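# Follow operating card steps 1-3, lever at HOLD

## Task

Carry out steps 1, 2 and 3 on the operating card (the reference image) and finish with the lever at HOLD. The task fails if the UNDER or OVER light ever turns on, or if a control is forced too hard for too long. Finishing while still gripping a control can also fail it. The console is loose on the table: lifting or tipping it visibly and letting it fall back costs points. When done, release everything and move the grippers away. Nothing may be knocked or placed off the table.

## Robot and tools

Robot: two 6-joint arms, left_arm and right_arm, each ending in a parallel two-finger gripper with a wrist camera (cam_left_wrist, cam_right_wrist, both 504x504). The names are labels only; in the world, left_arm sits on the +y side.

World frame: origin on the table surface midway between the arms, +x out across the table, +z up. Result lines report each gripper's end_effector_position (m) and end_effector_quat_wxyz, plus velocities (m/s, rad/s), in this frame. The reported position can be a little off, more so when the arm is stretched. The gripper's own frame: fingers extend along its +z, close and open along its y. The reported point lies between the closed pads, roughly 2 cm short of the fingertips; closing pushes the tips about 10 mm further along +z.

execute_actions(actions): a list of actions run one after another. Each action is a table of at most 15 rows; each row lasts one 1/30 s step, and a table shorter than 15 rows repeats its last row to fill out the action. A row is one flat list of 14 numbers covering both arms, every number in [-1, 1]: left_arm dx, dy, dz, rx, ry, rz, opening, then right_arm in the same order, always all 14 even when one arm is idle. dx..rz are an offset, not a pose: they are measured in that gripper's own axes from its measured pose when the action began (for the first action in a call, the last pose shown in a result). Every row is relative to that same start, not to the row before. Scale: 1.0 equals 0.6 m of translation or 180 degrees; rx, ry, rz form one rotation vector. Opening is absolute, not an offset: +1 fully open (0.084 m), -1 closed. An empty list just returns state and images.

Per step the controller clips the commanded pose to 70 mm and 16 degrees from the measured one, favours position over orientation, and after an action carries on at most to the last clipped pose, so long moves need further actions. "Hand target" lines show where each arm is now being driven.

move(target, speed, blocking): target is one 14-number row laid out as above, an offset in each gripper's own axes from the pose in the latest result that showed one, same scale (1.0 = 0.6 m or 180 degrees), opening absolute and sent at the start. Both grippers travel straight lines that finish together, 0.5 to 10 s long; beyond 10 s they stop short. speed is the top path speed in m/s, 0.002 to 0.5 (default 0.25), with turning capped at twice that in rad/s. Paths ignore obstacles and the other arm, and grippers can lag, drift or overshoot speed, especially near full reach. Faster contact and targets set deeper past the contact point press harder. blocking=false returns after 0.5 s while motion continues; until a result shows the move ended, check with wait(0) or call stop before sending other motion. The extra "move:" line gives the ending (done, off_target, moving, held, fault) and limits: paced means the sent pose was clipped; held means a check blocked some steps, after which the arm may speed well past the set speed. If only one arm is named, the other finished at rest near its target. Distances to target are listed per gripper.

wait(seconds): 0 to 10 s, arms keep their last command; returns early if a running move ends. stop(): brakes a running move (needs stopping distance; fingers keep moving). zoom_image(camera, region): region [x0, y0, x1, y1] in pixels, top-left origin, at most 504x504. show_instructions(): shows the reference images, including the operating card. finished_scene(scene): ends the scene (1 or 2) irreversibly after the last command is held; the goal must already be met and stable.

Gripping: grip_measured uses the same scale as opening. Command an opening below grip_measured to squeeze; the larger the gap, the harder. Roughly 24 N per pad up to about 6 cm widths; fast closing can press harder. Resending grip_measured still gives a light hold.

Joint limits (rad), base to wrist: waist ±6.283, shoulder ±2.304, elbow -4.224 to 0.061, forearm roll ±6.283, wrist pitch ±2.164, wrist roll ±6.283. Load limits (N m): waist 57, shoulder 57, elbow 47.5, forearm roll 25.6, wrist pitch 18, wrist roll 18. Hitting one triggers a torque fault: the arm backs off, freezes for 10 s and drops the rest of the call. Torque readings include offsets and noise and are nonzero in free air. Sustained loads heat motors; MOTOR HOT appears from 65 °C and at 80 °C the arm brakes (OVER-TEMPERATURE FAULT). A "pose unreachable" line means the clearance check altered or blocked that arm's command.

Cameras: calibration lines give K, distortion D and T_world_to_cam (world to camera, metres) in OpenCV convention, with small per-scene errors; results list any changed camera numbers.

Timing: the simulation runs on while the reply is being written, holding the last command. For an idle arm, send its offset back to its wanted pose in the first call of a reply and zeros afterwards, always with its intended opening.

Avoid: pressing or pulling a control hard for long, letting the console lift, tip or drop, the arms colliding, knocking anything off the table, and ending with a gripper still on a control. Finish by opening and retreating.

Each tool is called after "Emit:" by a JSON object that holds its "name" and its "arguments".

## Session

Emit:
{"name": "show_instructions", "arguments": {}}

Emit:
{"name": "execute_actions", "arguments": {"actions": []}}

Reference images for this scene: operating card.

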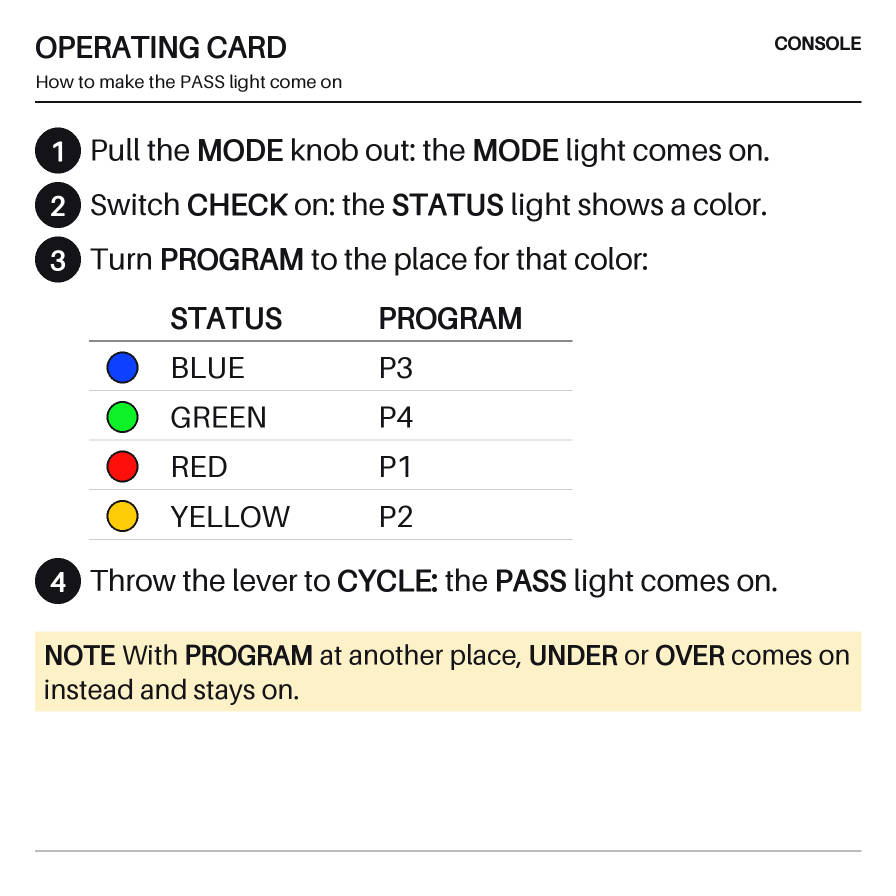

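Scene clock: 0.00 s.
left_arm: end_effector_position=(+0.4863, -0.1502, +0.3954) grip_measured=+1.00 end_effector_quat_wxyz=(+0.208, -0.508, +0.829, +0.108) end_effector_velocity=(+0.000, -0.000, -0.000) end_effector_angular_velocity=(-0.000, -0.000, +0.000) | right_arm: end_effector_position=(+0.3010, -0.6397, +0.3200) grip_measured=+1.00 end_effector_quat_wxyz=(+0.020, +0.919, +0.394, +0.014) end_effector_velocity=(+0.000, +0.001, -0.000) end_effector_angular_velocity=(+0.000, +0.000, +0.001)
Joint positions: left_arm=[-0.905 -0.821 -2.015  0.462 -1.366  1.068  0.084] | right_arm=[-0.709  0.085 -0.717 -0.002 -0.752 -1.345  0.084]
Joint velocities: left_arm=[ 0.    -0.001 -0.001 -0.     0.     0.     0.   ] | right_arm=[ 0.001  0.     0.001  0.     0.    -0.     0.   ]
Joint torques (N m, as the arm reports them, + toward a larger angle): no reading
Motor temperatures (°C, as the motors report them): left_arm=[26 24 27 24 32 28] | right_arm=[23 23 27 27 27 28]
Hand target (left_arm): +0.486, -0.150, +0.395; +0.208, -0.508, +0.829, +0.108
Hand target (right_arm): +0.301, -0.640, +0.320; +0.020, +0.919, +0.394, +0.014
camera_calibration (this result's frames):
cam_left_wrist: T_world_to_cam=[[-0.890333, 0.453508, -0.0404718, 0.549784], [0.386734, 0.800155, 0.458463, -0.184611], [0.240301, 0.392533, -0.887791, 0.425307], [0, 0, 0, 1]] pos_world=[0.458684, -0.268562, 0.484472]
cam_right_wrist: T_world_to_cam=[[0.717746, -0.695729, 0.028336, -0.63235], [-0.696146, -0.717857, 0.00785604, -0.188675], [0.0148755, -0.0253646, -0.999568, 0.427157], [0, 0, 0, 1]] pos_world=[0.316167, -0.564551, 0.446373]

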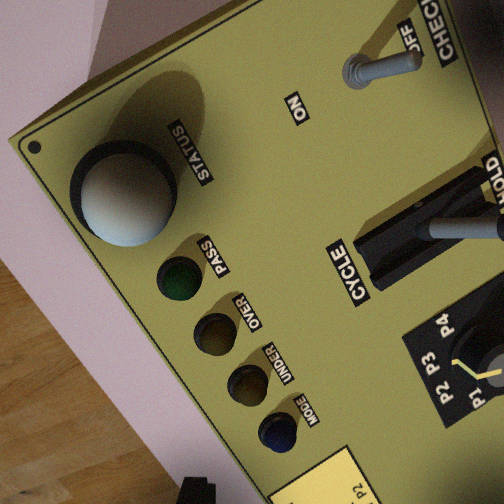

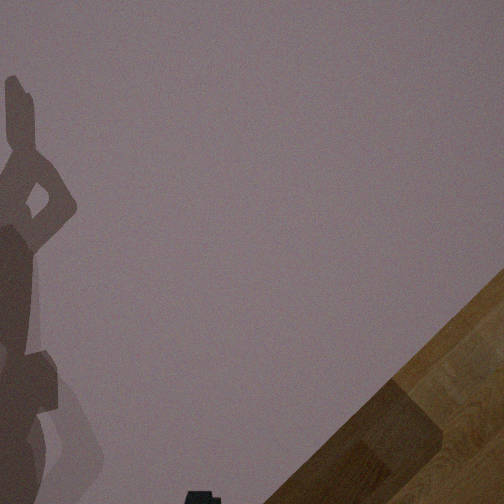

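Emit:
{"name": "move", "arguments": {"target": [-0.466,0.359,0.121,0.1363,0.03,0.32,1, 0.763,-0.497,-0.233,-0.1317,-0.0453,-0.732,1], "speed": 0.35}}

Scene clock: 10.03 s.
left_arm: end_effector_position=(+0.4239, +0.2002, +0.4520) grip_measured=+1.00 end_effector_quat_wxyz=(+0.194, -0.000, +0.981, +0.000) end_effector_velocity=(-0.000, +0.002, +0.000) end_effector_angular_velocity=(-0.009, +0.007, -0.011) | right_arm: end_effector_position=(+0.3963, -0.0993, +0.4515) grip_measured=+1.00 end_effector_quat_wxyz=(+0.194, +0.000, +0.981, +0.001) end_effector_velocity=(+0.000, +0.003, -0.000) end_effector_angular_velocity=(-0.003, +0.005, +0.010)
Joint positions: left_arm=[-0.32   0.097 -0.97   0.151 -0.695  2.789  0.084] | right_arm=[ 0.619 -0.085 -1.151 -0.376 -0.819 -2.126  0.084]
Joint velocities: left_arm=[ 0.012  0.    -0.002 -0.029 -0.003  0.04   0.   ] | right_arm=[ 0.001 -0.006 -0.007  0.006 -0.002 -0.014  0.   ]
Joint torques (N m, as the arm reports them, + toward a larger angle): left_arm=[  0.99  21.4  -18.34   2.01   0.14   0.68] | right_arm=[ -1.37  38.24 -17.52  -0.58   0.43   0.35]
Motor temperatures (°C, as the motors report them): left_arm=[26 24 27 24 32 28] | right_arm=[23 23 27 27 27 28]
Hand target (left_arm): +0.424, +0.200, +0.452; +0.193, +0.000, +0.981, -0.000
Hand target (right_arm): +0.396, -0.099, +0.452; +0.193, -0.000, +0.981, +0.001
Off the commanded pose (left_arm): 0.001 m, 0 deg.
Off the commanded pose (right_arm): 0.002 m, 0 deg.
move: done
camera_calibration (this result's frames):
cam_left_wrist: T_world_to_cam=[[-0.00962555, 0.999938, -0.00568174, -0.160904], [0.923008, 0.0110705, 0.384622, -0.502821], [0.384661, -0.0015421, -0.923057, 0.386632], [0, 0, 0, 1]] pos_world=[0.313837, 0.167056, 0.549365]
cam_right_wrist: T_world_to_cam=[[0.0153839, 0.999799, -0.0128643, 0.136889], [0.917929, -0.00902063, 0.396642, -0.480232], [0.396447, -0.0179104, -0.917883, 0.383494], [0, 0, 0, 1]] pos_world=[0.286678, -0.134325, 0.544244]

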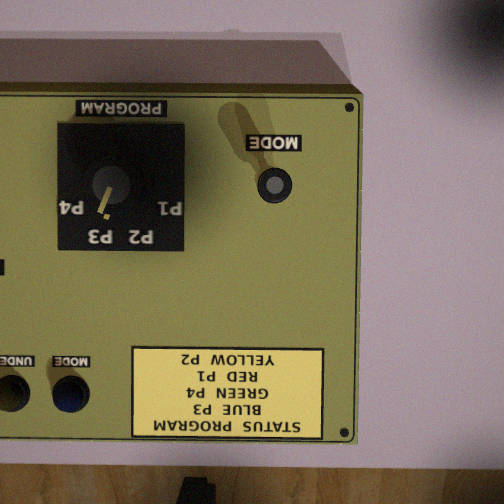

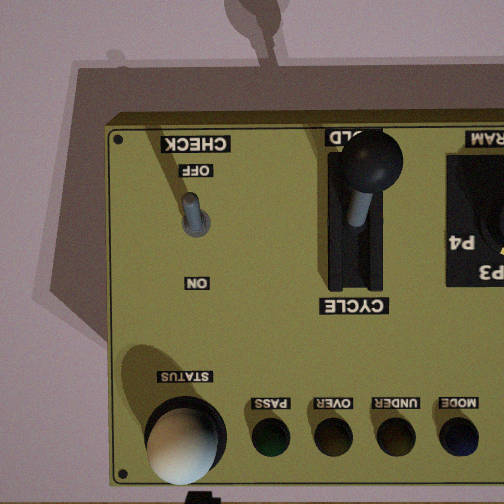

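Emit:
{"name": "move", "arguments": {"target": [0.184,-0.03,0.393,0,0,0,0.3, -0.027,0.167,0.515,0,0,0,-1], "speed": 0.12}}

Scene clock: 22.77 s.
left_arm: end_effector_position=(+0.4115, +0.1827, +0.1922) grip_measured=+0.29 end_effector_quat_wxyz=(+0.182, +0.002, +0.983, -0.006) end_effector_velocity=(+0.001, -0.001, -0.002) end_effector_angular_velocity=(+0.025, -0.026, +0.010) | right_arm: end_effector_position=(+0.5276, +0.0017, +0.1721) grip_measured=-1.00 end_effector_quat_wxyz=(+0.193, -0.000, +0.981, +0.002) end_effector_velocity=(+0.001, +0.000, -0.003) end_effector_angular_velocity=(-0.002, +0.001, +0.001)
Joint positions: left_arm=[-0.359 -0.231 -0.666  0.861 -0.122  2.011  0.056] | right_arm=[ 0.583 -0.754 -1.4   -0.655 -0.435 -1.817  0.   ]
Joint velocities: left_arm=[-0.02  -0.003  0.009  0.386 -0.012 -0.404 -0.   ] | right_arm=[-0.    -0.008 -0.005 -0.003  0.     0.001  0.   ]
Joint torques (N m, as the arm reports them, + toward a larger angle): left_arm=[ -0.06  33.7  -15.3    0.67   0.19   0.42] | right_arm=[ -1.78  65.98 -16.04  -0.35   0.21   0.35]
Motor temperatures (°C, as the motors report them): left_arm=[26 24 27 24 32 28] | right_arm=[23 23 28 27 27 28]
Hand target (left_arm): +0.412, +0.183, +0.192; +0.184, +0.001, +0.983, -0.004
Hand target (right_arm): +0.528, +0.002, +0.172; +0.193, -0.000, +0.981, +0.002
Off the commanded pose (left_arm): 0.000 m, 2 deg.
Off the commanded pose (right_arm): 0.001 m, 0 deg.
move: done
camera_calibration (this result's frames):
cam_left_wrist: T_world_to_cam=[[-0.00414266, 0.999847, -0.0170102, -0.145066], [0.931984, 0.0100263, 0.362361, -0.390464], [0.362476, -0.0143521, -0.931883, 0.164688], [0, 0, 0, 1]] pos_world=[0.30361, 0.151323, 0.292491]
cam_right_wrist: T_world_to_cam=[[0.01425, 0.999828, -0.0118347, 0.0306963], [0.918446, -0.00840918, 0.395456, -0.489038], [0.395288, -0.0165047, -0.918409, 0.0775311], [0, 0, 0, 1]] pos_world=[0.418071, -0.0335239, 0.264961]

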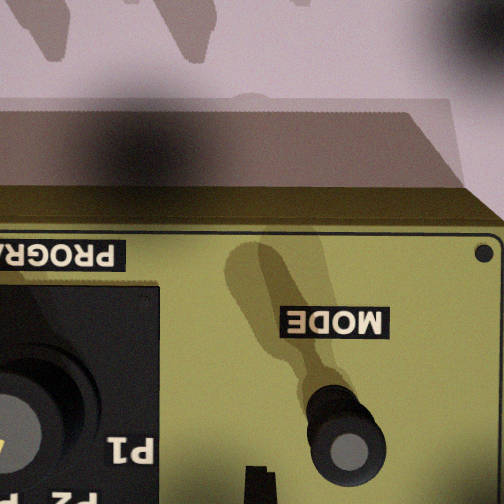

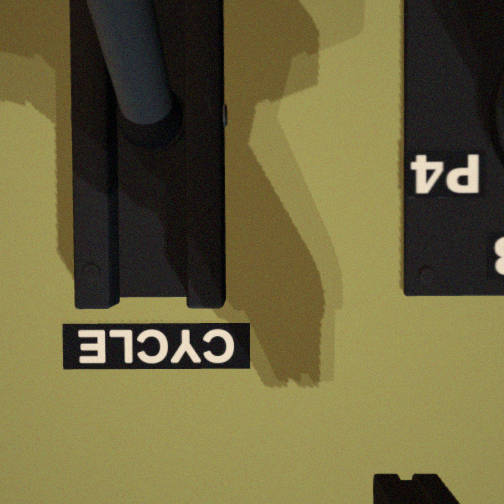

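Emit:
{"name": "move", "arguments": {"target": [-0.0025,-0.001,0.128,-0.004,-0.005,0,0.3, 0,0,0.047,0,0,0,-1], "speed": 0.04}}

Scene clock: 31.23 s.
left_arm: end_effector_position=(+0.4404, +0.1812, +0.1214) grip_measured=+0.29 end_effector_quat_wxyz=(+0.166, +0.000, +0.986, +0.007) end_effector_velocity=(+0.001, -0.000, -0.002) end_effector_angular_velocity=(+0.008, -0.034, +0.002) | right_arm: end_effector_position=(+0.5381, +0.0018, +0.1461) grip_measured=-1.00 end_effector_quat_wxyz=(+0.193, -0.000, +0.981, +0.002) end_effector_velocity=(+0.000, +0.000, -0.001) end_effector_angular_velocity=(+0.001, +0.001, -0.001)
Joint positions: left_arm=[-0.352 -0.456 -0.759  1.69  -0.108  1.181  0.056] | right_arm=[ 0.572 -0.809 -1.426 -0.692 -0.408 -1.786  0.   ]
Joint velocities: left_arm=[-0.009 -0.     0.016  0.403 -0.025 -0.41   0.   ] | right_arm=[ 0.    -0.002 -0.001  0.     0.001  0.001  0.   ]
Joint torques (N m, as the arm reports them, + toward a larger angle): left_arm=[  1.06  38.43 -13.33   0.56  -0.35   0.56] | right_arm=[ -2.93  66.04 -15.81  -0.68  -0.04   0.29]
Motor temperatures (°C, as the motors report them): left_arm=[26 24 27 24 32 28] | right_arm=[23 24 28 27 27 28]
Hand target (left_arm): +0.440, +0.181, +0.121; +0.169, -0.000, +0.986, +0.008
Hand target (right_arm): +0.538, +0.002, +0.146; +0.193, -0.000, +0.981, +0.002
Off the commanded pose (left_arm): 0.000 m, 3 deg.
Off the commanded pose (right_arm): 0.000 m, 0 deg.
move: off_target (left_arm)
camera_calibration (this result's frames):
cam_left_wrist: T_world_to_cam=[[-0.0120221, 0.999889, 0.00880878, -0.144266], [0.943483, 0.00842514, 0.331313, -0.392695], [0.331202, 0.012294, -0.94348, 0.0986462], [0, 0, 0, 1]] pos_world=[0.336095, 0.146345, 0.224446]
cam_right_wrist: T_world_to_cam=[[0.0141808, 0.99983, -0.011746, 0.0301642], [0.9185, -0.00838286, 0.395332, -0.488482], [0.395167, -0.0163948, -0.918463, 0.0495217], [0, 0, 0, 1]] pos_world=[0.428673, -0.0334421, 0.238951]

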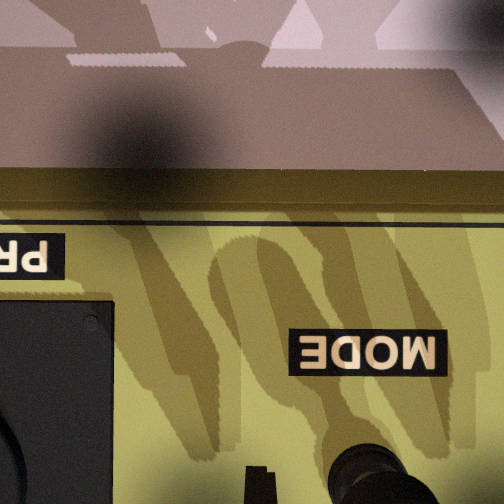

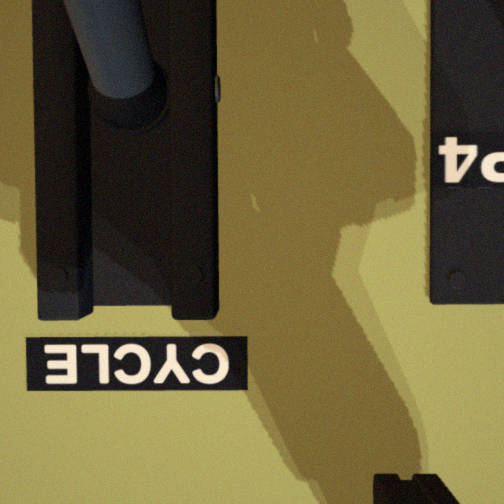

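Emit:
{"name": "move", "arguments": {"target": [0,0,0,0.0044,-0.0155,0,0, 0,0,0.006,0,0,0,-1], "speed": 0.015}}

Scene clock: 35.80 s.
left_arm: end_effector_position=(+0.4404, +0.1811, +0.1216) grip_measured=-0.01 end_effector_quat_wxyz=(+0.186, +0.001, +0.983, +0.004) end_effector_velocity=(+0.001, -0.000, +0.001) end_effector_angular_velocity=(-0.011, -0.023, -0.004) | right_arm: end_effector_position=(+0.5395, +0.0018, +0.1428) grip_measured=-1.00 end_effector_quat_wxyz=(+0.193, -0.000, +0.981, +0.002) end_effector_velocity=(+0.000, +0.001, -0.000) end_effector_angular_velocity=(+0.001, -0.000, -0.000)
Joint positions: left_arm=[-0.354 -0.447 -0.733  2.147 -0.132  0.724  0.044] | right_arm=[ 0.571 -0.816 -1.429 -0.697 -0.405 -1.782  0.   ]
Joint velocities: left_arm=[ 0.003  0.006  0.014  0.245 -0.014 -0.241  0.   ] | right_arm=[ 0.    -0.001 -0.001 -0.     0.001  0.001  0.   ]
Joint torques (N m, as the arm reports them, + toward a larger angle): left_arm=[  0.37  36.76 -13.34   0.63  -0.37   0.67] | right_arm=[ -2.65  67.12 -16.71  -0.28  -0.16   0.17]
Motor temperatures (°C, as the motors report them): left_arm=[26 24 27 24 32 28] | right_arm=[23 24 28 27 27 28]
Hand target (left_arm): +0.440, +0.181, +0.122; +0.187, +0.001, +0.982, +0.003
Hand target (right_arm): +0.539, +0.002, +0.143; +0.193, -0.000, +0.981, +0.002
Off the commanded pose (left_arm): 0.000 m, 1 deg.
Off the commanded pose (right_arm): 0.000 m, 0 deg.
move: done
camera_calibration (this result's frames):
cam_left_wrist: T_world_to_cam=[[-0.0086655, 0.999962, 0.00116511, -0.144769], [0.929162, 0.00762133, 0.369595, -0.39098], [0.369572, 0.0042853, -0.929192, 0.081619], [0, 0, 0, 1]] pos_world=[0.331865, 0.147393, 0.220513]
cam_right_wrist: T_world_to_cam=[[0.0141728, 0.999831, -0.0117465, 0.0301033], [0.918512, -0.00837582, 0.395304, -0.488408], [0.395139, -0.0163919, -0.918475, 0.0459991], [0, 0, 0, 1]] pos_world=[0.430006, -0.033435, 0.235673]

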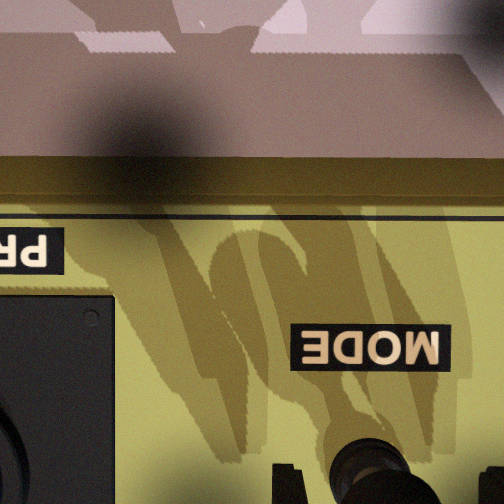

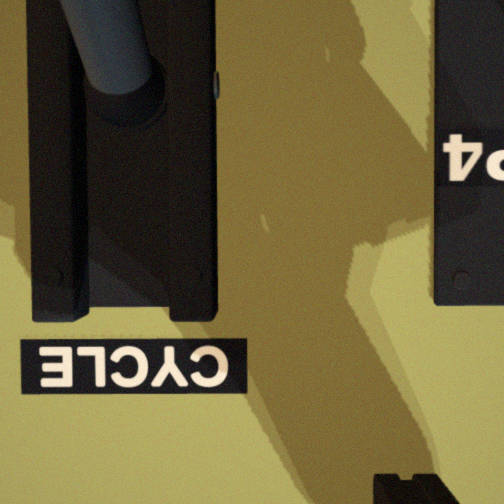

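Emit:
{"name": "execute_actions", "arguments": {"actions": [[[0,-0.001,0,0,0,0,-0.1,0,0,0.0005,0,0,0,-1],[0,-0.001,0,0,0,0,-0.17,0,0,0.001,0,0,0,-1],[0,-0.001,0,0,0,0,-0.24,0,0,0.0015,0,0,0,-1],[0,-0.001,0,0,0,0,-0.3,0,0,0.002,0,0,0,-1],[0,-0.001,0,0,0,0,-0.34,0,0,0.0025,0,0,0,-1],[0,-0.001,0,0,0,0,-0.38,0,0,0.0025,0,0,0,-1],[0,-0.001,0,0,0,0,-0.41,0,0,0.0025,0,0,0,-1],[0,-0.001,0,0,0,0,-0.44,0,0,0.0025,0,0,0,-1],[0,-0.001,0,0,0,0,-0.47,0,0,0.0025,0,0,0,-1],[0,-0.001,0,0,0,0,-0.5,0,0,0.0025,0,0,0,-1],[0,-0.001,0,0,0,0,-0.54,0,0,0.0025,0,0,0,-1],[0,-0.001,0,0,0,0,-0.58,0,0,0.0025,0,0,0,-1],[0,-0.001,0,0,0,0,-0.62,0,0,0.0025,0,0,0,-1],[0,-0.001,0,0,0,0,-0.66,0,0,0.0025,0,0,0,-1],[0,-0.001,0,0,0,0,-0.7,0,0,0.0025,0,0,0,-1]]]}}

Scene clock: 41.20 s.
left_arm: end_effector_position=(+0.4404, +0.1801, +0.1216) grip_measured=-0.45 end_effector_quat_wxyz=(+0.186, +0.001, +0.983, +0.003) end_effector_velocity=(+0.000, +0.000, -0.001) end_effector_angular_velocity=(+0.003, +0.003, +0.001) | right_arm: end_effector_position=(+0.5401, +0.0020, +0.1422) grip_measured=-1.00 end_effector_quat_wxyz=(+0.193, -0.000, +0.981, +0.002) end_effector_velocity=(-0.000, +0.001, -0.000) end_effector_angular_velocity=(+0.000, -0.000, +0.002)
Joint positions: left_arm=[-0.356 -0.447 -0.733  2.151 -0.131  0.719  0.024] | right_arm=[ 0.571 -0.818 -1.431 -0.699 -0.405 -1.78   0.   ]
Joint velocities: left_arm=[-0.    -0.003 -0.003 -0.032 -0.     0.031 -0.   ] | right_arm=[ 0.001 -0.001 -0.    -0.001  0.001  0.     0.   ]
Joint torques (N m, as the arm reports them, + toward a larger angle): left_arm=[  7.28  38.38 -12.23   0.1   -1.25   0.61] | right_arm=[ -6.35  55.5  -14.3   -1.21   1.41   0.3 ]
Motor temperatures (°C, as the motors report them): left_arm=[26 24 27 24 32 28] | right_arm=[23 24 28 27 27 28]
Hand target (left_arm): +0.440, +0.181, +0.122; +0.186, +0.001, +0.983, +0.004
Hand target (right_arm): +0.540, +0.002, +0.141; +0.193, -0.000, +0.981, +0.002
Off the commanded pose (left_arm): 0.000 m, 0 deg.
Off the commanded pose (right_arm): 0.001 m, 0 deg.
camera_calibration (this result's frames):
cam_left_wrist: T_world_to_cam=[[-0.00786329, 0.999969, -0.000117788, -0.143938], [0.929156, 0.00734998, 0.369615, -0.390894], [0.369604, 0.00279694, -0.929185, 0.0819228], [0, 0, 0, 1]] pos_world=[0.331791, 0.146577, 0.220585]
cam_right_wrist: T_world_to_cam=[[0.0142419, 0.999831, -0.011626, 0.0297958], [0.91824, -0.00847583, 0.395934, -0.488709], [0.395768, -0.0163143, -0.918206, 0.0448424], [0, 0, 0, 1]] pos_world=[0.430581, -0.0332015, 0.235017]

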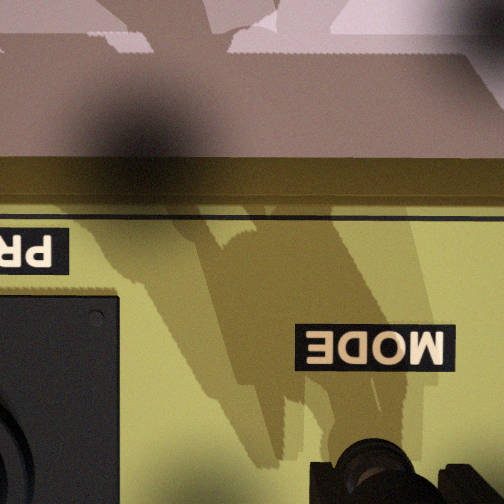

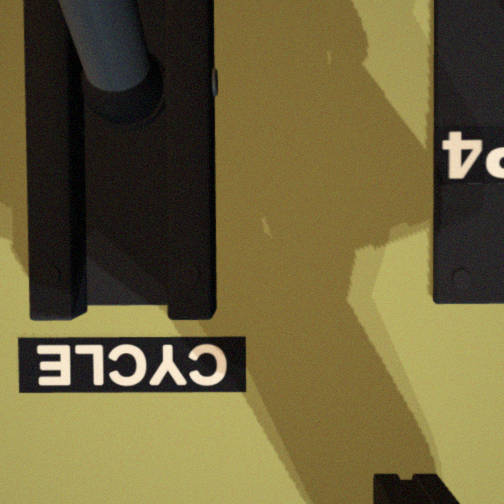

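Right is in light contact. Pull 11 mm.

Emit:
{"name": "move", "arguments": {"target": [0,-0.001,-0.018,0,0,0,-0.7, 0,0,0.0005,0,0,0,-1], "speed": 0.01}}

Scene clock: 45.43 s.
left_arm: end_effector_position=(+0.4367, +0.1799, +0.1315) grip_measured=-0.45 end_effector_quat_wxyz=(+0.187, +0.001, +0.982, +0.003) end_effector_velocity=(-0.000, -0.001, +0.003) end_effector_angular_velocity=(+0.001, +0.001, +0.000) | right_arm: end_effector_position=(+0.5402, +0.0019, +0.1419) grip_measured=-1.00 end_effector_quat_wxyz=(+0.193, -0.000, +0.981, +0.002) end_effector_velocity=(-0.000, +0.000, +0.001) end_effector_angular_velocity=(+0.000, -0.001, +0.001)
Joint positions: left_arm=[-0.359 -0.418 -0.721  2.035 -0.125  0.832  0.024] | right_arm=[ 0.571 -0.819 -1.431 -0.699 -0.405 -1.78   0.   ]
Joint velocities: left_arm=[-0.003  0.007 -0.001 -0.079  0.003  0.077  0.   ] | right_arm=[ 0.     0.001  0.    -0.001 -0.     0.     0.   ]
Joint torques (N m, as the arm reports them, + toward a larger angle): left_arm=[  3.02  32.47 -12.55   0.42  -0.5    0.45] | right_arm=[ -8.55  38.82 -12.07  -2.07   2.29   0.18]
Motor temperatures (°C, as the motors report them): left_arm=[26 24 27 24 32 28] | right_arm=[23 24 28 27 27 28]
Hand target (left_arm): +0.436, +0.179, +0.132; +0.186, +0.001, +0.982, +0.003
Hand target (right_arm): +0.540, +0.002, +0.142; +0.193, -0.000, +0.981, +0.002
Off the commanded pose (left_arm): 0.001 m, 0 deg.
Off the commanded pose (right_arm): 0.000 m, 0 deg.
move: done
camera_calibration (this result's frames):
cam_left_wrist: T_world_to_cam=[[-0.00826034, 0.999966, -0.00036388, -0.143541], [0.928383, 0.00780422, 0.371543, -0.391082], [0.371533, 0.00273125, -0.928416, 0.0914972], [0, 0, 0, 1]] pos_world=[0.327894, 0.146339, 0.230199]
cam_right_wrist: T_world_to_cam=[[0.0143119, 0.999828, -0.0118295, 0.0298569], [0.918285, -0.00846139, 0.39583, -0.488659], [0.395662, -0.016528, -0.918247, 0.044573], [0, 0, 0, 1]] pos_world=[0.430665, -0.0332498, 0.234708]

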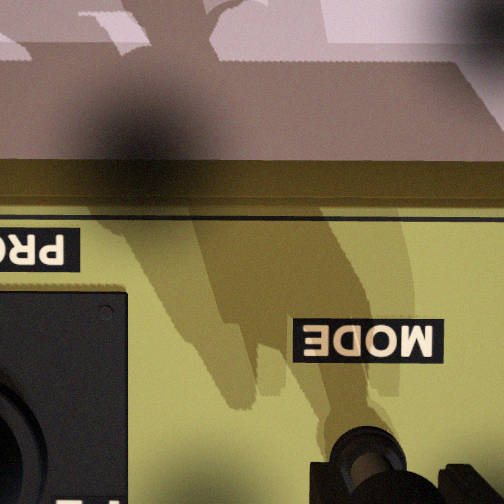

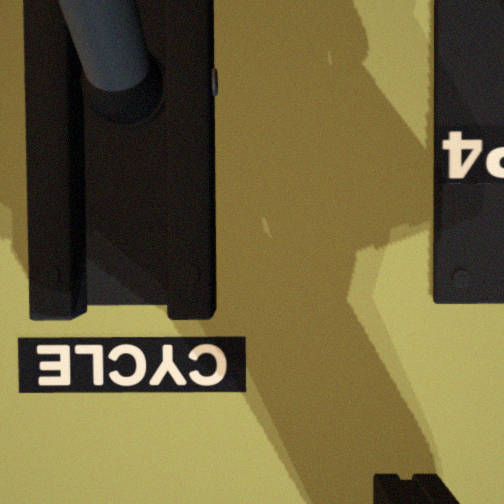

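Past the detent (knob now pushing out). 3.5 mm more, ease right.

Emit:
{"name": "move", "arguments": {"target": [0,0,-0.0058,0,0,0,-0.7, 0,0,-0.001,0,0,0,-1], "speed": 0.008}}

Emit:
{"name": "execute_actions", "arguments": {"actions": [[[0,0,0,0,0,0,-0.4,0,0,-0.005,0,0,0,-1],[0,0,0,0,0,0,-0.2,0,0,-0.01,0,0,0,-1],[0,0,0,0,0,0,0.3,0,0,-0.015,0,0,0,-1]]]}}

Scene clock: 48.33 s.
left_arm: end_effector_position=(+0.4354, +0.1796, +0.1345) grip_measured=-0.45 end_effector_quat_wxyz=(+0.187, +0.001, +0.982, +0.002) end_effector_velocity=(-0.001, +0.000, +0.000) end_effector_angular_velocity=(+0.002, +0.003, +0.000) | right_arm: end_effector_position=(+0.5401, +0.0019, +0.1421) grip_measured=-1.00 end_effector_quat_wxyz=(+0.193, -0.000, +0.981, +0.002) end_effector_velocity=(+0.000, -0.000, +0.000) end_effector_angular_velocity=(-0.001, -0.000, +0.001)
Joint positions: left_arm=[-0.36  -0.408 -0.718  1.998 -0.122  0.87   0.024] | right_arm=[ 0.571 -0.818 -1.431 -0.699 -0.404 -1.78   0.   ]
Joint velocities: left_arm=[-0.001  0.003  0.002 -0.035  0.001  0.035 -0.   ] | right_arm=[-0.     0.     0.    -0.001 -0.001 -0.     0.   ]
Joint torques (N m, as the arm reports them, + toward a larger angle): left_arm=[ -3.37  32.14 -12.03   0.73   0.71   0.23] | right_arm=[ -4.9   50.26 -11.78  -1.24   1.31   0.45]
Motor temperatures (°C, as the motors report them): left_arm=[26 24 27 24 32 28] | right_arm=[23 24 28 27 27 28]
Hand target (left_arm): +0.435, +0.180, +0.135; +0.187, +0.001, +0.982, +0.003
Hand target (right_arm): +0.540, +0.002, +0.142; +0.193, -0.000, +0.981, +0.002
Off the commanded pose (left_arm): 0.000 m, 0 deg.
Off the commanded pose (right_arm): 0.000 m, 0 deg.
move: done
camera_calibration (this result's frames):
cam_left_wrist: T_world_to_cam=[[-0.00776838, 0.999969, -0.00123615, -0.143381], [0.928332, 0.00767131, 0.371674, -0.391003], [0.371672, 0.00173975, -0.928362, 0.0948893], [0, 0, 0, 1]] pos_world=[0.326599, 0.146211, 0.23324]
cam_right_wrist: T_world_to_cam=[[0.0141496, 0.999835, -0.0113897, 0.0298803], [0.918325, -0.00848801, 0.395737, -0.488634], [0.395575, -0.0160589, -0.918293, 0.044885], [0, 0, 0, 1]] pos_world=[0.430546, -0.033302, 0.234929]

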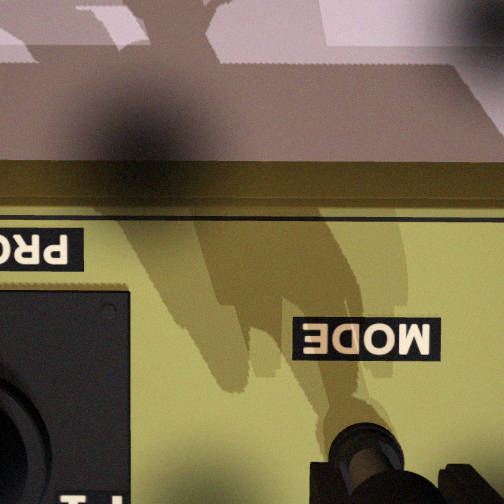

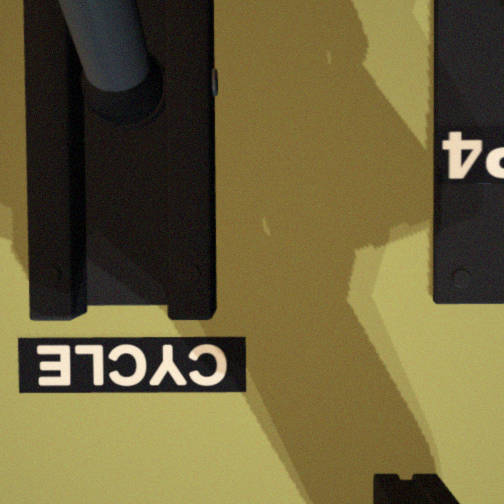

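Scene clock: 48.83 s.
left_arm: end_effector_position=(+0.4353, +0.1795, +0.1344) grip_measured=+0.29 end_effector_quat_wxyz=(+0.187, +0.001, +0.982, +0.002) end_effector_velocity=(+0.001, +0.000, +0.001) end_effector_angular_velocity=(+0.001, -0.003, +0.001) | right_arm: end_effector_position=(+0.5367, +0.0018, +0.1500) grip_measured=-1.00 end_effector_quat_wxyz=(+0.193, -0.000, +0.981, +0.002) end_effector_velocity=(-0.001, +0.000, +0.004) end_effector_angular_velocity=(+0.001, -0.001, -0.000)
Joint positions: left_arm=[-0.36  -0.408 -0.718  1.997 -0.121  0.87   0.056] | right_arm=[ 0.574 -0.801 -1.422 -0.687 -0.412 -1.79   0.   ]
Joint velocities: left_arm=[ 0.    -0.    -0.002  0.001 -0.003 -0.001  0.001] | right_arm=[ 0.002  0.007  0.003  0.005 -0.004 -0.004  0.   ]
Joint torques (N m, as the arm reports them, + toward a larger angle): left_arm=[  0.08  36.31 -13.45   0.48  -0.38   0.57] | right_arm=[ -1.99  66.7  -15.29  -0.85   0.12   0.24]
Motor temperatures (°C, as the motors report them): left_arm=[26 24 27 24 32 28] | right_arm=[23 24 28 27 27 28]
Hand target (left_arm): +0.435, +0.180, +0.134; +0.187, +0.001, +0.982, +0.002
Hand target (right_arm): +0.537, +0.002, +0.150; +0.193, -0.000, +0.981, +0.002
Off the commanded pose (left_arm): 0.000 m, 0 deg.
Off the commanded pose (right_arm): 0.000 m, 0 deg.
camera_calibration (this result's frames):
cam_left_wrist: T_world_to_cam=[[-0.00761955, 0.99997, -0.00141166, -0.143351], [0.928475, 0.00759896, 0.371317, -0.39086], [0.371316, 0.00151858, -0.928505, 0.0950762], [0, 0, 0, 1]] pos_world=[0.326508, 0.146173, 0.233209]
cam_right_wrist: T_world_to_cam=[[0.0141688, 0.999833, -0.0115538, 0.0301533], [0.918405, -0.00844405, 0.395551, -0.488666], [0.395388, -0.0162155, -0.918371, 0.0535408], [0, 0, 0, 1]] pos_world=[0.427196, -0.0334064, 0.242811]

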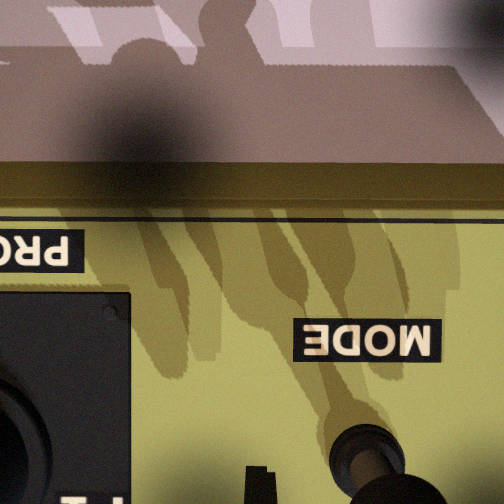

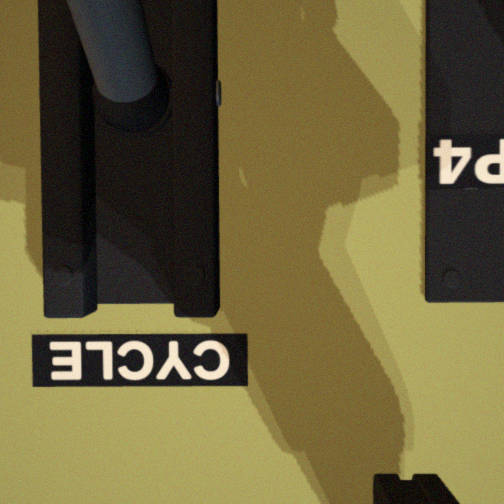

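Emit:
{"name": "move", "arguments": {"target": [0,0,-0.083,0,0,0,0.5, 0,-0.305,-0.108,0,0,0,-1], "speed": 0.2}}

Emit:
{"name": "move", "arguments": {"target": [0,-0.2,-0.01,0,0,0,0.5, 0.245,0,0,0,0,0,-1], "speed": 0.12}}

Scene clock: 55.60 s.
left_arm: end_effector_position=(+0.4169, +0.1792, +0.1804) grip_measured=+0.49 end_effector_quat_wxyz=(+0.200, +0.001, +0.980, -0.001) end_effector_velocity=(-0.000, +0.000, +0.001) end_effector_angular_velocity=(+0.016, +0.027, +0.007) | right_arm: end_effector_position=(+0.5119, -0.1811, +0.2092) grip_measured=-1.00 end_effector_quat_wxyz=(+0.193, -0.000, +0.981, +0.002) end_effector_velocity=(-0.000, -0.002, +0.001) end_effector_angular_velocity=(+0.002, +0.004, -0.000)
Joint positions: left_arm=[-0.374 -0.263 -0.658  1.483 -0.116  1.377  0.065] | right_arm=[ 0.347 -0.443 -1.004 -0.717 -0.285 -1.96   0.   ]
Joint velocities: left_arm=[-0.004 -0.007 -0.019 -0.37  -0.014  0.364 -0.   ] | right_arm=[-0.005  0.003  0.001  0.021  0.    -0.024  0.   ]
Joint torques (N m, as the arm reports them, + toward a larger angle): left_arm=[  1.44  33.01 -14.92   0.05  -0.27   0.66] | right_arm=[ -1.29  50.89 -16.39  -1.23   0.26   0.27]
Motor temperatures (°C, as the motors report them): left_arm=[26 24 27 24 32 28] | right_arm=[23 24 28 27 27 28]
Hand target (left_arm): +0.417, +0.179, +0.180; +0.197, +0.001, +0.980, -0.000
Hand target (right_arm): +0.512, -0.181, +0.209; +0.193, -0.000, +0.981, +0.002
Off the commanded pose (left_arm): 0.000 m, 2 deg.
Off the commanded pose (right_arm): 0.001 m, 0 deg.
move: done
camera_calibration (this result's frames):
cam_left_wrist: T_world_to_cam=[[-0.00568523, 0.999945, -0.00885826, -0.142595], [0.918514, 0.00872404, 0.395291, -0.391283], [0.395347, -0.00588912, -0.918513, 0.13409], [0, 0, 0, 1]] pos_world=[0.305576, 0.14679, 0.276571]
cam_right_wrist: T_world_to_cam=[[0.0141439, 0.999829, -0.011913, 0.214146], [0.918237, -0.00827196, 0.395944, -0.490884], [0.395778, -0.0165391, -0.918197, 0.114459], [0, 0, 0, 1]] pos_world=[0.402419, -0.216277, 0.302009]

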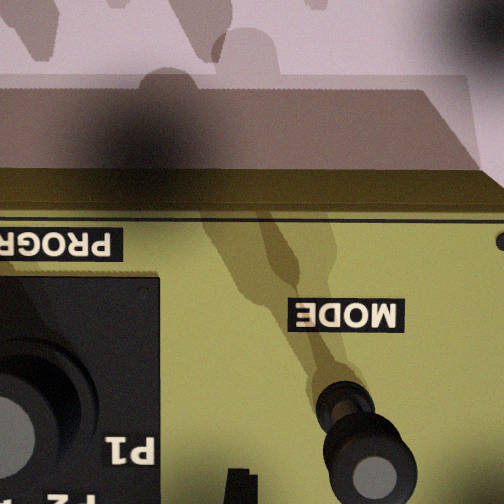

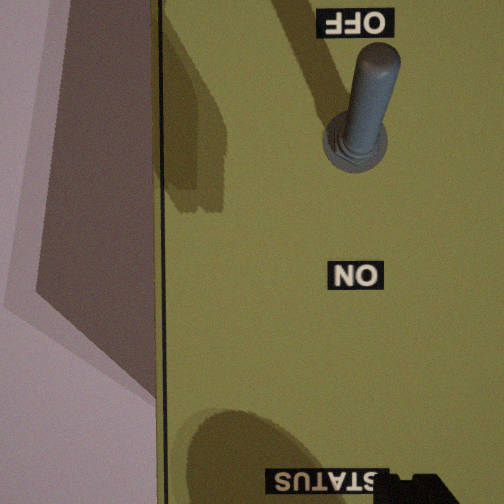

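Scene clock: 57.53 s.
left_arm: end_effector_position=(+0.4141, +0.0591, +0.1860) grip_measured=+0.49 end_effector_quat_wxyz=(+0.200, +0.002, +0.980, -0.001) end_effector_velocity=(-0.001, -0.000, -0.001) end_effector_angular_velocity=(+0.002, +0.005, -0.001) | right_arm: end_effector_position=(+0.3754, -0.1807, +0.1536) grip_measured=-1.00 end_effector_quat_wxyz=(+0.190, -0.000, +0.982, +0.001) end_effector_velocity=(-0.002, -0.001, -0.002) end_effector_angular_velocity=(+0.006, -0.026, +0.002)
Joint positions: left_arm=[-0.631 -0.349 -0.795  1.13  -0.231  1.496  0.065] | right_arm=[ 0.512 -0.332 -0.67  -1.427 -0.238 -1.072  0.   ]
Joint velocities: left_arm=[-0.    -0.002 -0.002 -0.018 -0.001  0.018 -0.   ] | right_arm=[ 0.007  0.005  0.022 -0.174 -0.006  0.18   0.   ]
Joint torques (N m, as the arm reports them, + toward a larger angle): left_arm=[  0.46  36.71 -14.58   0.27  -0.12   0.54] | right_arm=[ -1.56  42.01 -13.09  -1.23  -0.32   0.1 ]
Motor temperatures (°C, as the motors report them): left_arm=[26 24 27 24 32 28] | right_arm=[23 24 28 27 27 28]
Hand target (left_arm): +0.414, +0.059, +0.186; +0.200, +0.002, +0.980, -0.001
Hand target (right_arm): +0.375, -0.181, +0.153; +0.191, -0.000, +0.982, +0.002
Off the commanded pose (left_arm): 0.000 m, 0 deg.
Off the commanded pose (right_arm): 0.001 m, 0 deg.
move: done
camera_calibration (this result's frames):
cam_left_wrist: T_world_to_cam=[[-0.00566427, 0.999946, -0.00873931, -0.0224872], [0.918359, 0.00866005, 0.395654, -0.389843], [0.395708, -0.00578473, -0.918358, 0.139489], [0, 0, 0, 1]] pos_world=[0.302692, 0.0266689, 0.282148]
cam_right_wrist: T_world_to_cam=[[0.0140428, 0.999811, -0.013428, 0.21527], [0.921239, -0.00771581, 0.38892, -0.34344], [0.388743, -0.017832, -0.921174, 0.120297], [0, 0, 0, 1]] pos_world=[0.266603, -0.215734, 0.247276]

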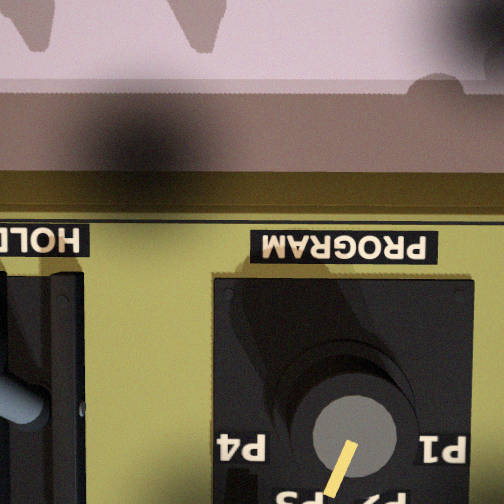

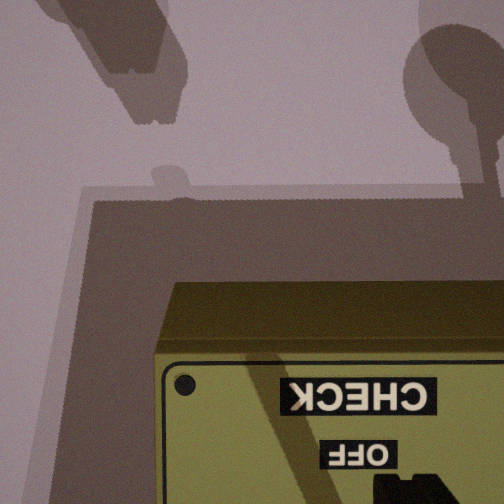

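Emit:
{"name": "move", "arguments": {"target": [0,0,0,0,0,0,0.5, -0.016,0,0.063,0,0,0,-1], "speed": 0.06}}

Emit:
{"name": "move", "arguments": {"target": [0,0,0,0,0,0,0.5, -0.025,0,0,0,0,0,-1], "speed": 0.02}}

Scene clock: 68.23 s.
left_arm: end_effector_position=(+0.4141, +0.0591, +0.1860) grip_measured=+0.49 end_effector_quat_wxyz=(+0.200, +0.002, +0.980, -0.001) end_effector_velocity=(-0.000, +0.000, -0.000) end_effector_angular_velocity=(+0.001, +0.000, -0.000) | right_arm: end_effector_position=(+0.3980, -0.1807, +0.1222) grip_measured=-1.00 end_effector_quat_wxyz=(+0.188, -0.000, +0.982, +0.001) end_effector_velocity=(+0.003, +0.001, -0.001) end_effector_angular_velocity=(+0.005, -0.009, +0.001)
Joint positions: left_arm=[-0.631 -0.349 -0.795  1.13  -0.231  1.496  0.065] | right_arm=[ 0.478 -0.439 -0.72  -1.69  -0.226 -0.835  0.   ]
Joint velocities: left_arm=[ 0. -0.  0.  0. -0.  0. -0.] | right_arm=[-0.001 -0.005 -0.001 -0.062 -0.003  0.061  0.   ]
Joint torques (N m, as the arm reports them, + toward a larger angle): left_arm=[ -0.96  36.89 -14.56   1.09  -0.2    0.73] | right_arm=[ -3.24  47.15 -14.82  -1.85  -1.46   0.14]
Motor temperatures (°C, as the motors report them): left_arm=[26 24 27 24 32 28] | right_arm=[23 24 28 27 27 28]
Hand target (left_arm): +0.414, +0.059, +0.186; +0.200, +0.002, +0.980, -0.001
Hand target (right_arm): +0.398, -0.181, +0.122; +0.189, -0.000, +0.982, +0.001
Off the commanded pose (left_arm): 0.000 m, 0 deg.
Off the commanded pose (right_arm): 0.000 m, 0 deg.
move: done
camera_calibration (this result's frames):
cam_left_wrist: T_world_to_cam=[[-0.00566492, 0.999946, -0.00873914, -0.0224866], [0.918361, 0.00866054, 0.395649, -0.389844], [0.395704, -0.00578437, -0.91836, 0.139492], [0, 0, 0, 1]] pos_world=[0.302692, 0.0266685, 0.282148]
cam_right_wrist: T_world_to_cam=[[0.0141886, 0.999796, -0.0143898, 0.214626], [0.922117, -0.0075186, 0.386838, -0.352044], [0.386651, -0.0187578, -0.922035, 0.0833582], [0, 0, 0, 1]] pos_world=[0.28935, -0.215666, 0.216132]

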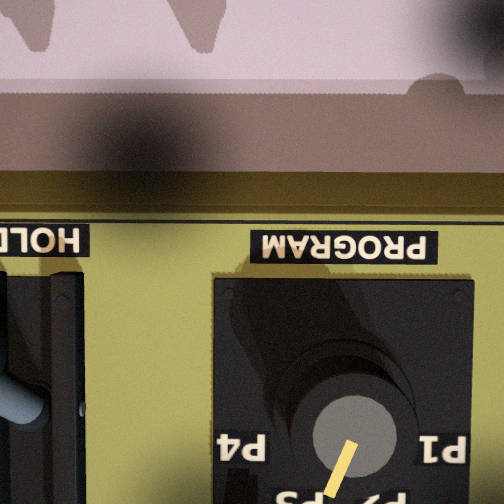

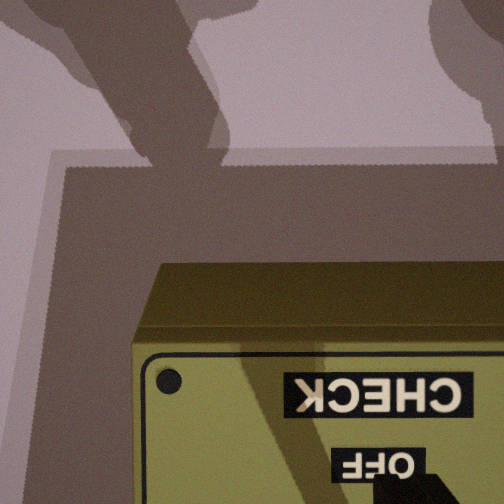

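Scene clock: 69.30 s.
left_arm: end_effector_position=(+0.4141, +0.0591, +0.1860) grip_measured=+0.49 end_effector_quat_wxyz=(+0.200, +0.002, +0.980, -0.001) end_effector_velocity=(+0.000, -0.000, +0.001) end_effector_angular_velocity=(-0.001, -0.001, -0.000) | right_arm: end_effector_position=(+0.4118, -0.1807, +0.1277) grip_measured=-1.00 end_effector_quat_wxyz=(+0.189, -0.000, +0.982, +0.001) end_effector_velocity=(+0.001, -0.001, +0.000) end_effector_angular_velocity=(-0.002, +0.004, -0.002)
Joint positions: left_arm=[-0.631 -0.349 -0.795  1.13  -0.231  1.496  0.065] | right_arm=[ 0.459 -0.445 -0.75  -1.608 -0.219 -0.937  0.   ]
Joint velocities: left_arm=[ 0.     0.001 -0.001 -0.     0.     0.    -0.   ] | right_arm=[-0.003 -0.002 -0.006  0.037  0.001 -0.039  0.   ]
Joint torques (N m, as the arm reports them, + toward a larger angle): left_arm=[  0.68  36.85 -15.12   0.91  -0.23   0.53] | right_arm=[ -1.02  46.16 -11.33  -1.16  -0.5    0.21]
Motor temperatures (°C, as the motors report them): left_arm=[26 24 27 24 32 28] | right_arm=[23 24 28 27 27 28]
Hand target (left_arm): +0.414, +0.059, +0.186; +0.200, +0.002, +0.980, -0.001
Hand target (right_arm): +0.412, -0.181, +0.128; +0.189, -0.000, +0.982, +0.001
Off the commanded pose (left_arm): 0.000 m, 0 deg.
Off the commanded pose (right_arm): 0.000 m, 0 deg.
move: done
camera_calibration (this result's frames):
cam_left_wrist: T_world_to_cam=[[-0.00566493, 0.999946, -0.00873912, -0.0224866], [0.918361, 0.00866054, 0.395649, -0.389844], [0.395704, -0.00578434, -0.91836, 0.139492], [0, 0, 0, 1]] pos_world=[0.302693, 0.0266685, 0.282148]
cam_right_wrist: T_world_to_cam=[[0.0140715, 0.999805, -0.0138647, 0.214472], [0.921762, -0.00759699, 0.387682, -0.366907], [0.387501, -0.0182353, -0.921689, 0.0828069], [0, 0, 0, 1]] pos_world=[0.303095, -0.215708, 0.221539]

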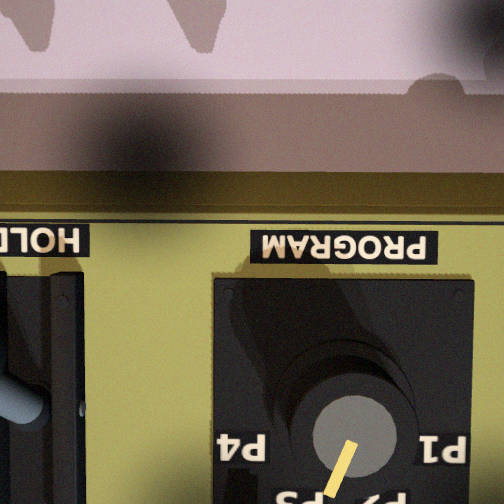

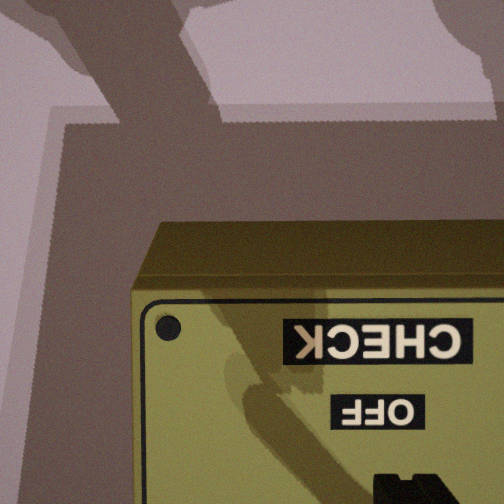

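Emit:
{"name": "move", "arguments": {"target": [0,0,0,0,0,0,0.5, -0.1,-0.05,-0.42,0,0,0,1], "speed": 0.2}}

Scene clock: 73.27 s.
left_arm: end_effector_position=(+0.4141, +0.0591, +0.1860) grip_measured=+0.49 end_effector_quat_wxyz=(+0.200, +0.002, +0.980, -0.001) end_effector_velocity=(-0.000, +0.000, -0.001) end_effector_angular_velocity=(+0.001, +0.001, +0.000) | right_arm: end_effector_position=(+0.3745, -0.2110, +0.3838) grip_measured=+1.00 end_effector_quat_wxyz=(+0.191, +0.000, +0.981, +0.000) end_effector_velocity=(-0.000, -0.001, +0.001) end_effector_angular_velocity=(+0.001, +0.015, +0.002)
Joint positions: left_arm=[-0.631 -0.349 -0.795  1.13  -0.231  1.496  0.065] | right_arm=[ 0.455  0.099 -0.814 -0.383 -0.631 -2.235  0.084]
Joint velocities: left_arm=[ 0.    -0.001  0.    -0.    -0.     0.     0.   ] | right_arm=[-0.008 -0.003 -0.007  0.027 -0.009 -0.031 -0.   ]
Joint torques (N m, as the arm reports them, + toward a larger angle): left_arm=[  0.44  39.34 -15.39   0.72  -0.14   0.55] | right_arm=[ -1.99  28.4  -17.33  -0.62   0.33   0.23]
Motor temperatures (°C, as the motors report them): left_arm=[26 24 27 24 32 28] | right_arm=[23 24 28 27 27 28]
Hand target (left_arm): +0.414, +0.059, +0.186; +0.200, +0.002, +0.980, -0.001
Hand target (right_arm): +0.375, -0.211, +0.384; +0.191, +0.000, +0.982, +0.000
Off the commanded pose (left_arm): 0.000 m, 0 deg.
Off the commanded pose (right_arm): 0.001 m, 0 deg.
move: done
camera_calibration (this result's frames):
cam_left_wrist: T_world_to_cam=[[-0.00566514, 0.999946, -0.00873922, -0.0224865], [0.918361, 0.00866078, 0.395649, -0.389844], [0.395704, -0.00578435, -0.91836, 0.139492], [0, 0, 0, 1]] pos_world=[0.302693, 0.0266685, 0.282148]
cam_right_wrist: T_world_to_cam=[[0.0154287, 0.999761, -0.0154568, 0.248988], [0.91969, -0.00812382, 0.392562, -0.433293], [0.392343, -0.0202721, -0.919596, 0.32968], [0, 0, 0, 1]] pos_world=[0.265306, -0.245765, 0.477116]

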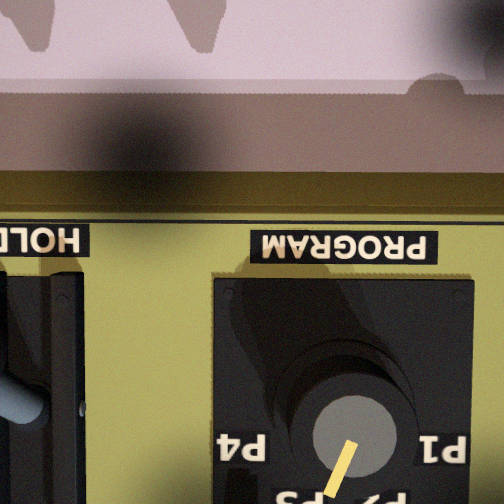

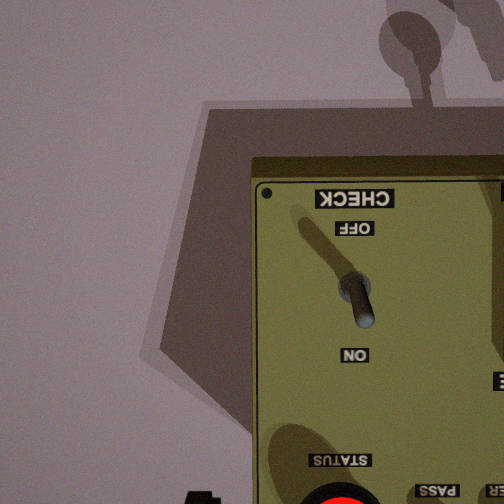

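Emit:
{"name": "move", "arguments": {"target": [0.008,0.003,0.123,0.002,0.006,0.25,0.5, 0,0,0,0,0,0,1], "speed": 0.2}}

Scene clock: 78.73 s.
left_arm: end_effector_position=(+0.4385, +0.0608, +0.1162) grip_measured=+0.49 end_effector_quat_wxyz=(+0.175, +0.376, +0.907, +0.072) end_effector_velocity=(+0.000, +0.000, -0.001) end_effector_angular_velocity=(+0.001, -0.006, -0.010) | right_arm: end_effector_position=(+0.3745, -0.2110, +0.3838) grip_measured=+1.00 end_effector_quat_wxyz=(+0.191, +0.000, +0.981, +0.000) end_effector_velocity=(+0.000, -0.000, -0.001) end_effector_angular_velocity=(-0.001, +0.001, -0.000)
Joint positions: left_arm=[-0.597 -0.536 -0.859  1.624 -0.189  1.805  0.065] | right_arm=[ 0.455  0.099 -0.814 -0.383 -0.631 -2.236  0.084]
Joint velocities: left_arm=[ 0.001 -0.001  0.003  0.059 -0.    -0.048  0.   ] | right_arm=[-0.    -0.001  0.    -0.     0.     0.    -0.   ]
Joint torques (N m, as the arm reports them, + toward a larger angle): left_arm=[  0.1   40.71 -13.63   0.7   -0.4    0.49] | right_arm=[ -2.82  27.6  -17.36  -0.3    0.35   0.29]
Motor temperatures (°C, as the motors report them): left_arm=[26 24 27 24 32 28] | right_arm=[23 24 28 27 27 28]
Hand target (left_arm): +0.439, +0.061, +0.116; +0.176, +0.377, +0.907, +0.072
Hand target (right_arm): +0.375, -0.211, +0.384; +0.191, +0.000, +0.981, +0.000
Off the commanded pose (left_arm): 0.000 m, 0 deg.
Off the commanded pose (right_arm): 0.000 m, 0 deg.
move: done
camera_calibration (this result's frames):
cam_left_wrist: T_world_to_cam=[[0.651123, 0.713876, 0.257719, -0.326213], [0.660523, -0.700245, 0.270862, -0.213968], [0.373828, -0.00613464, -0.927478, 0.0764174], [0, 0, 0, 1]] pos_world=[0.325169, 0.0835146, 0.212903]
cam_right_wrist: T_world_to_cam=[[0.0154287, 0.999762, -0.0154559, 0.248988], [0.91969, -0.00812417, 0.39256, -0.433293], [0.392341, -0.0202713, -0.919596, 0.329682], [0, 0, 0, 1]] pos_world=[0.265306, -0.245766, 0.477116]

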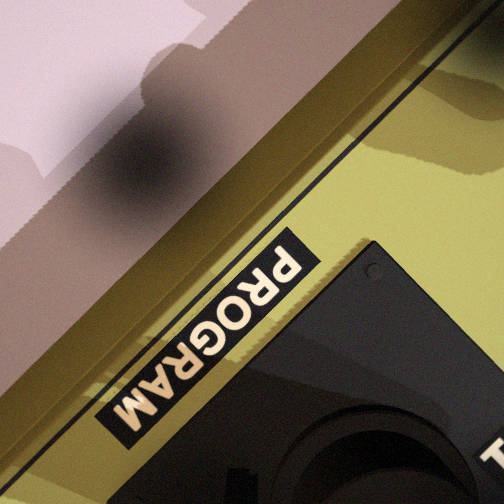

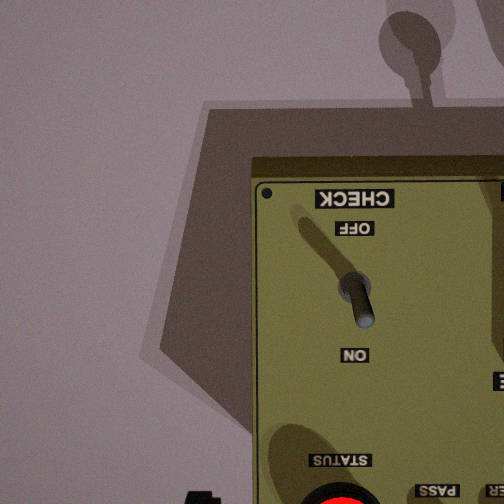

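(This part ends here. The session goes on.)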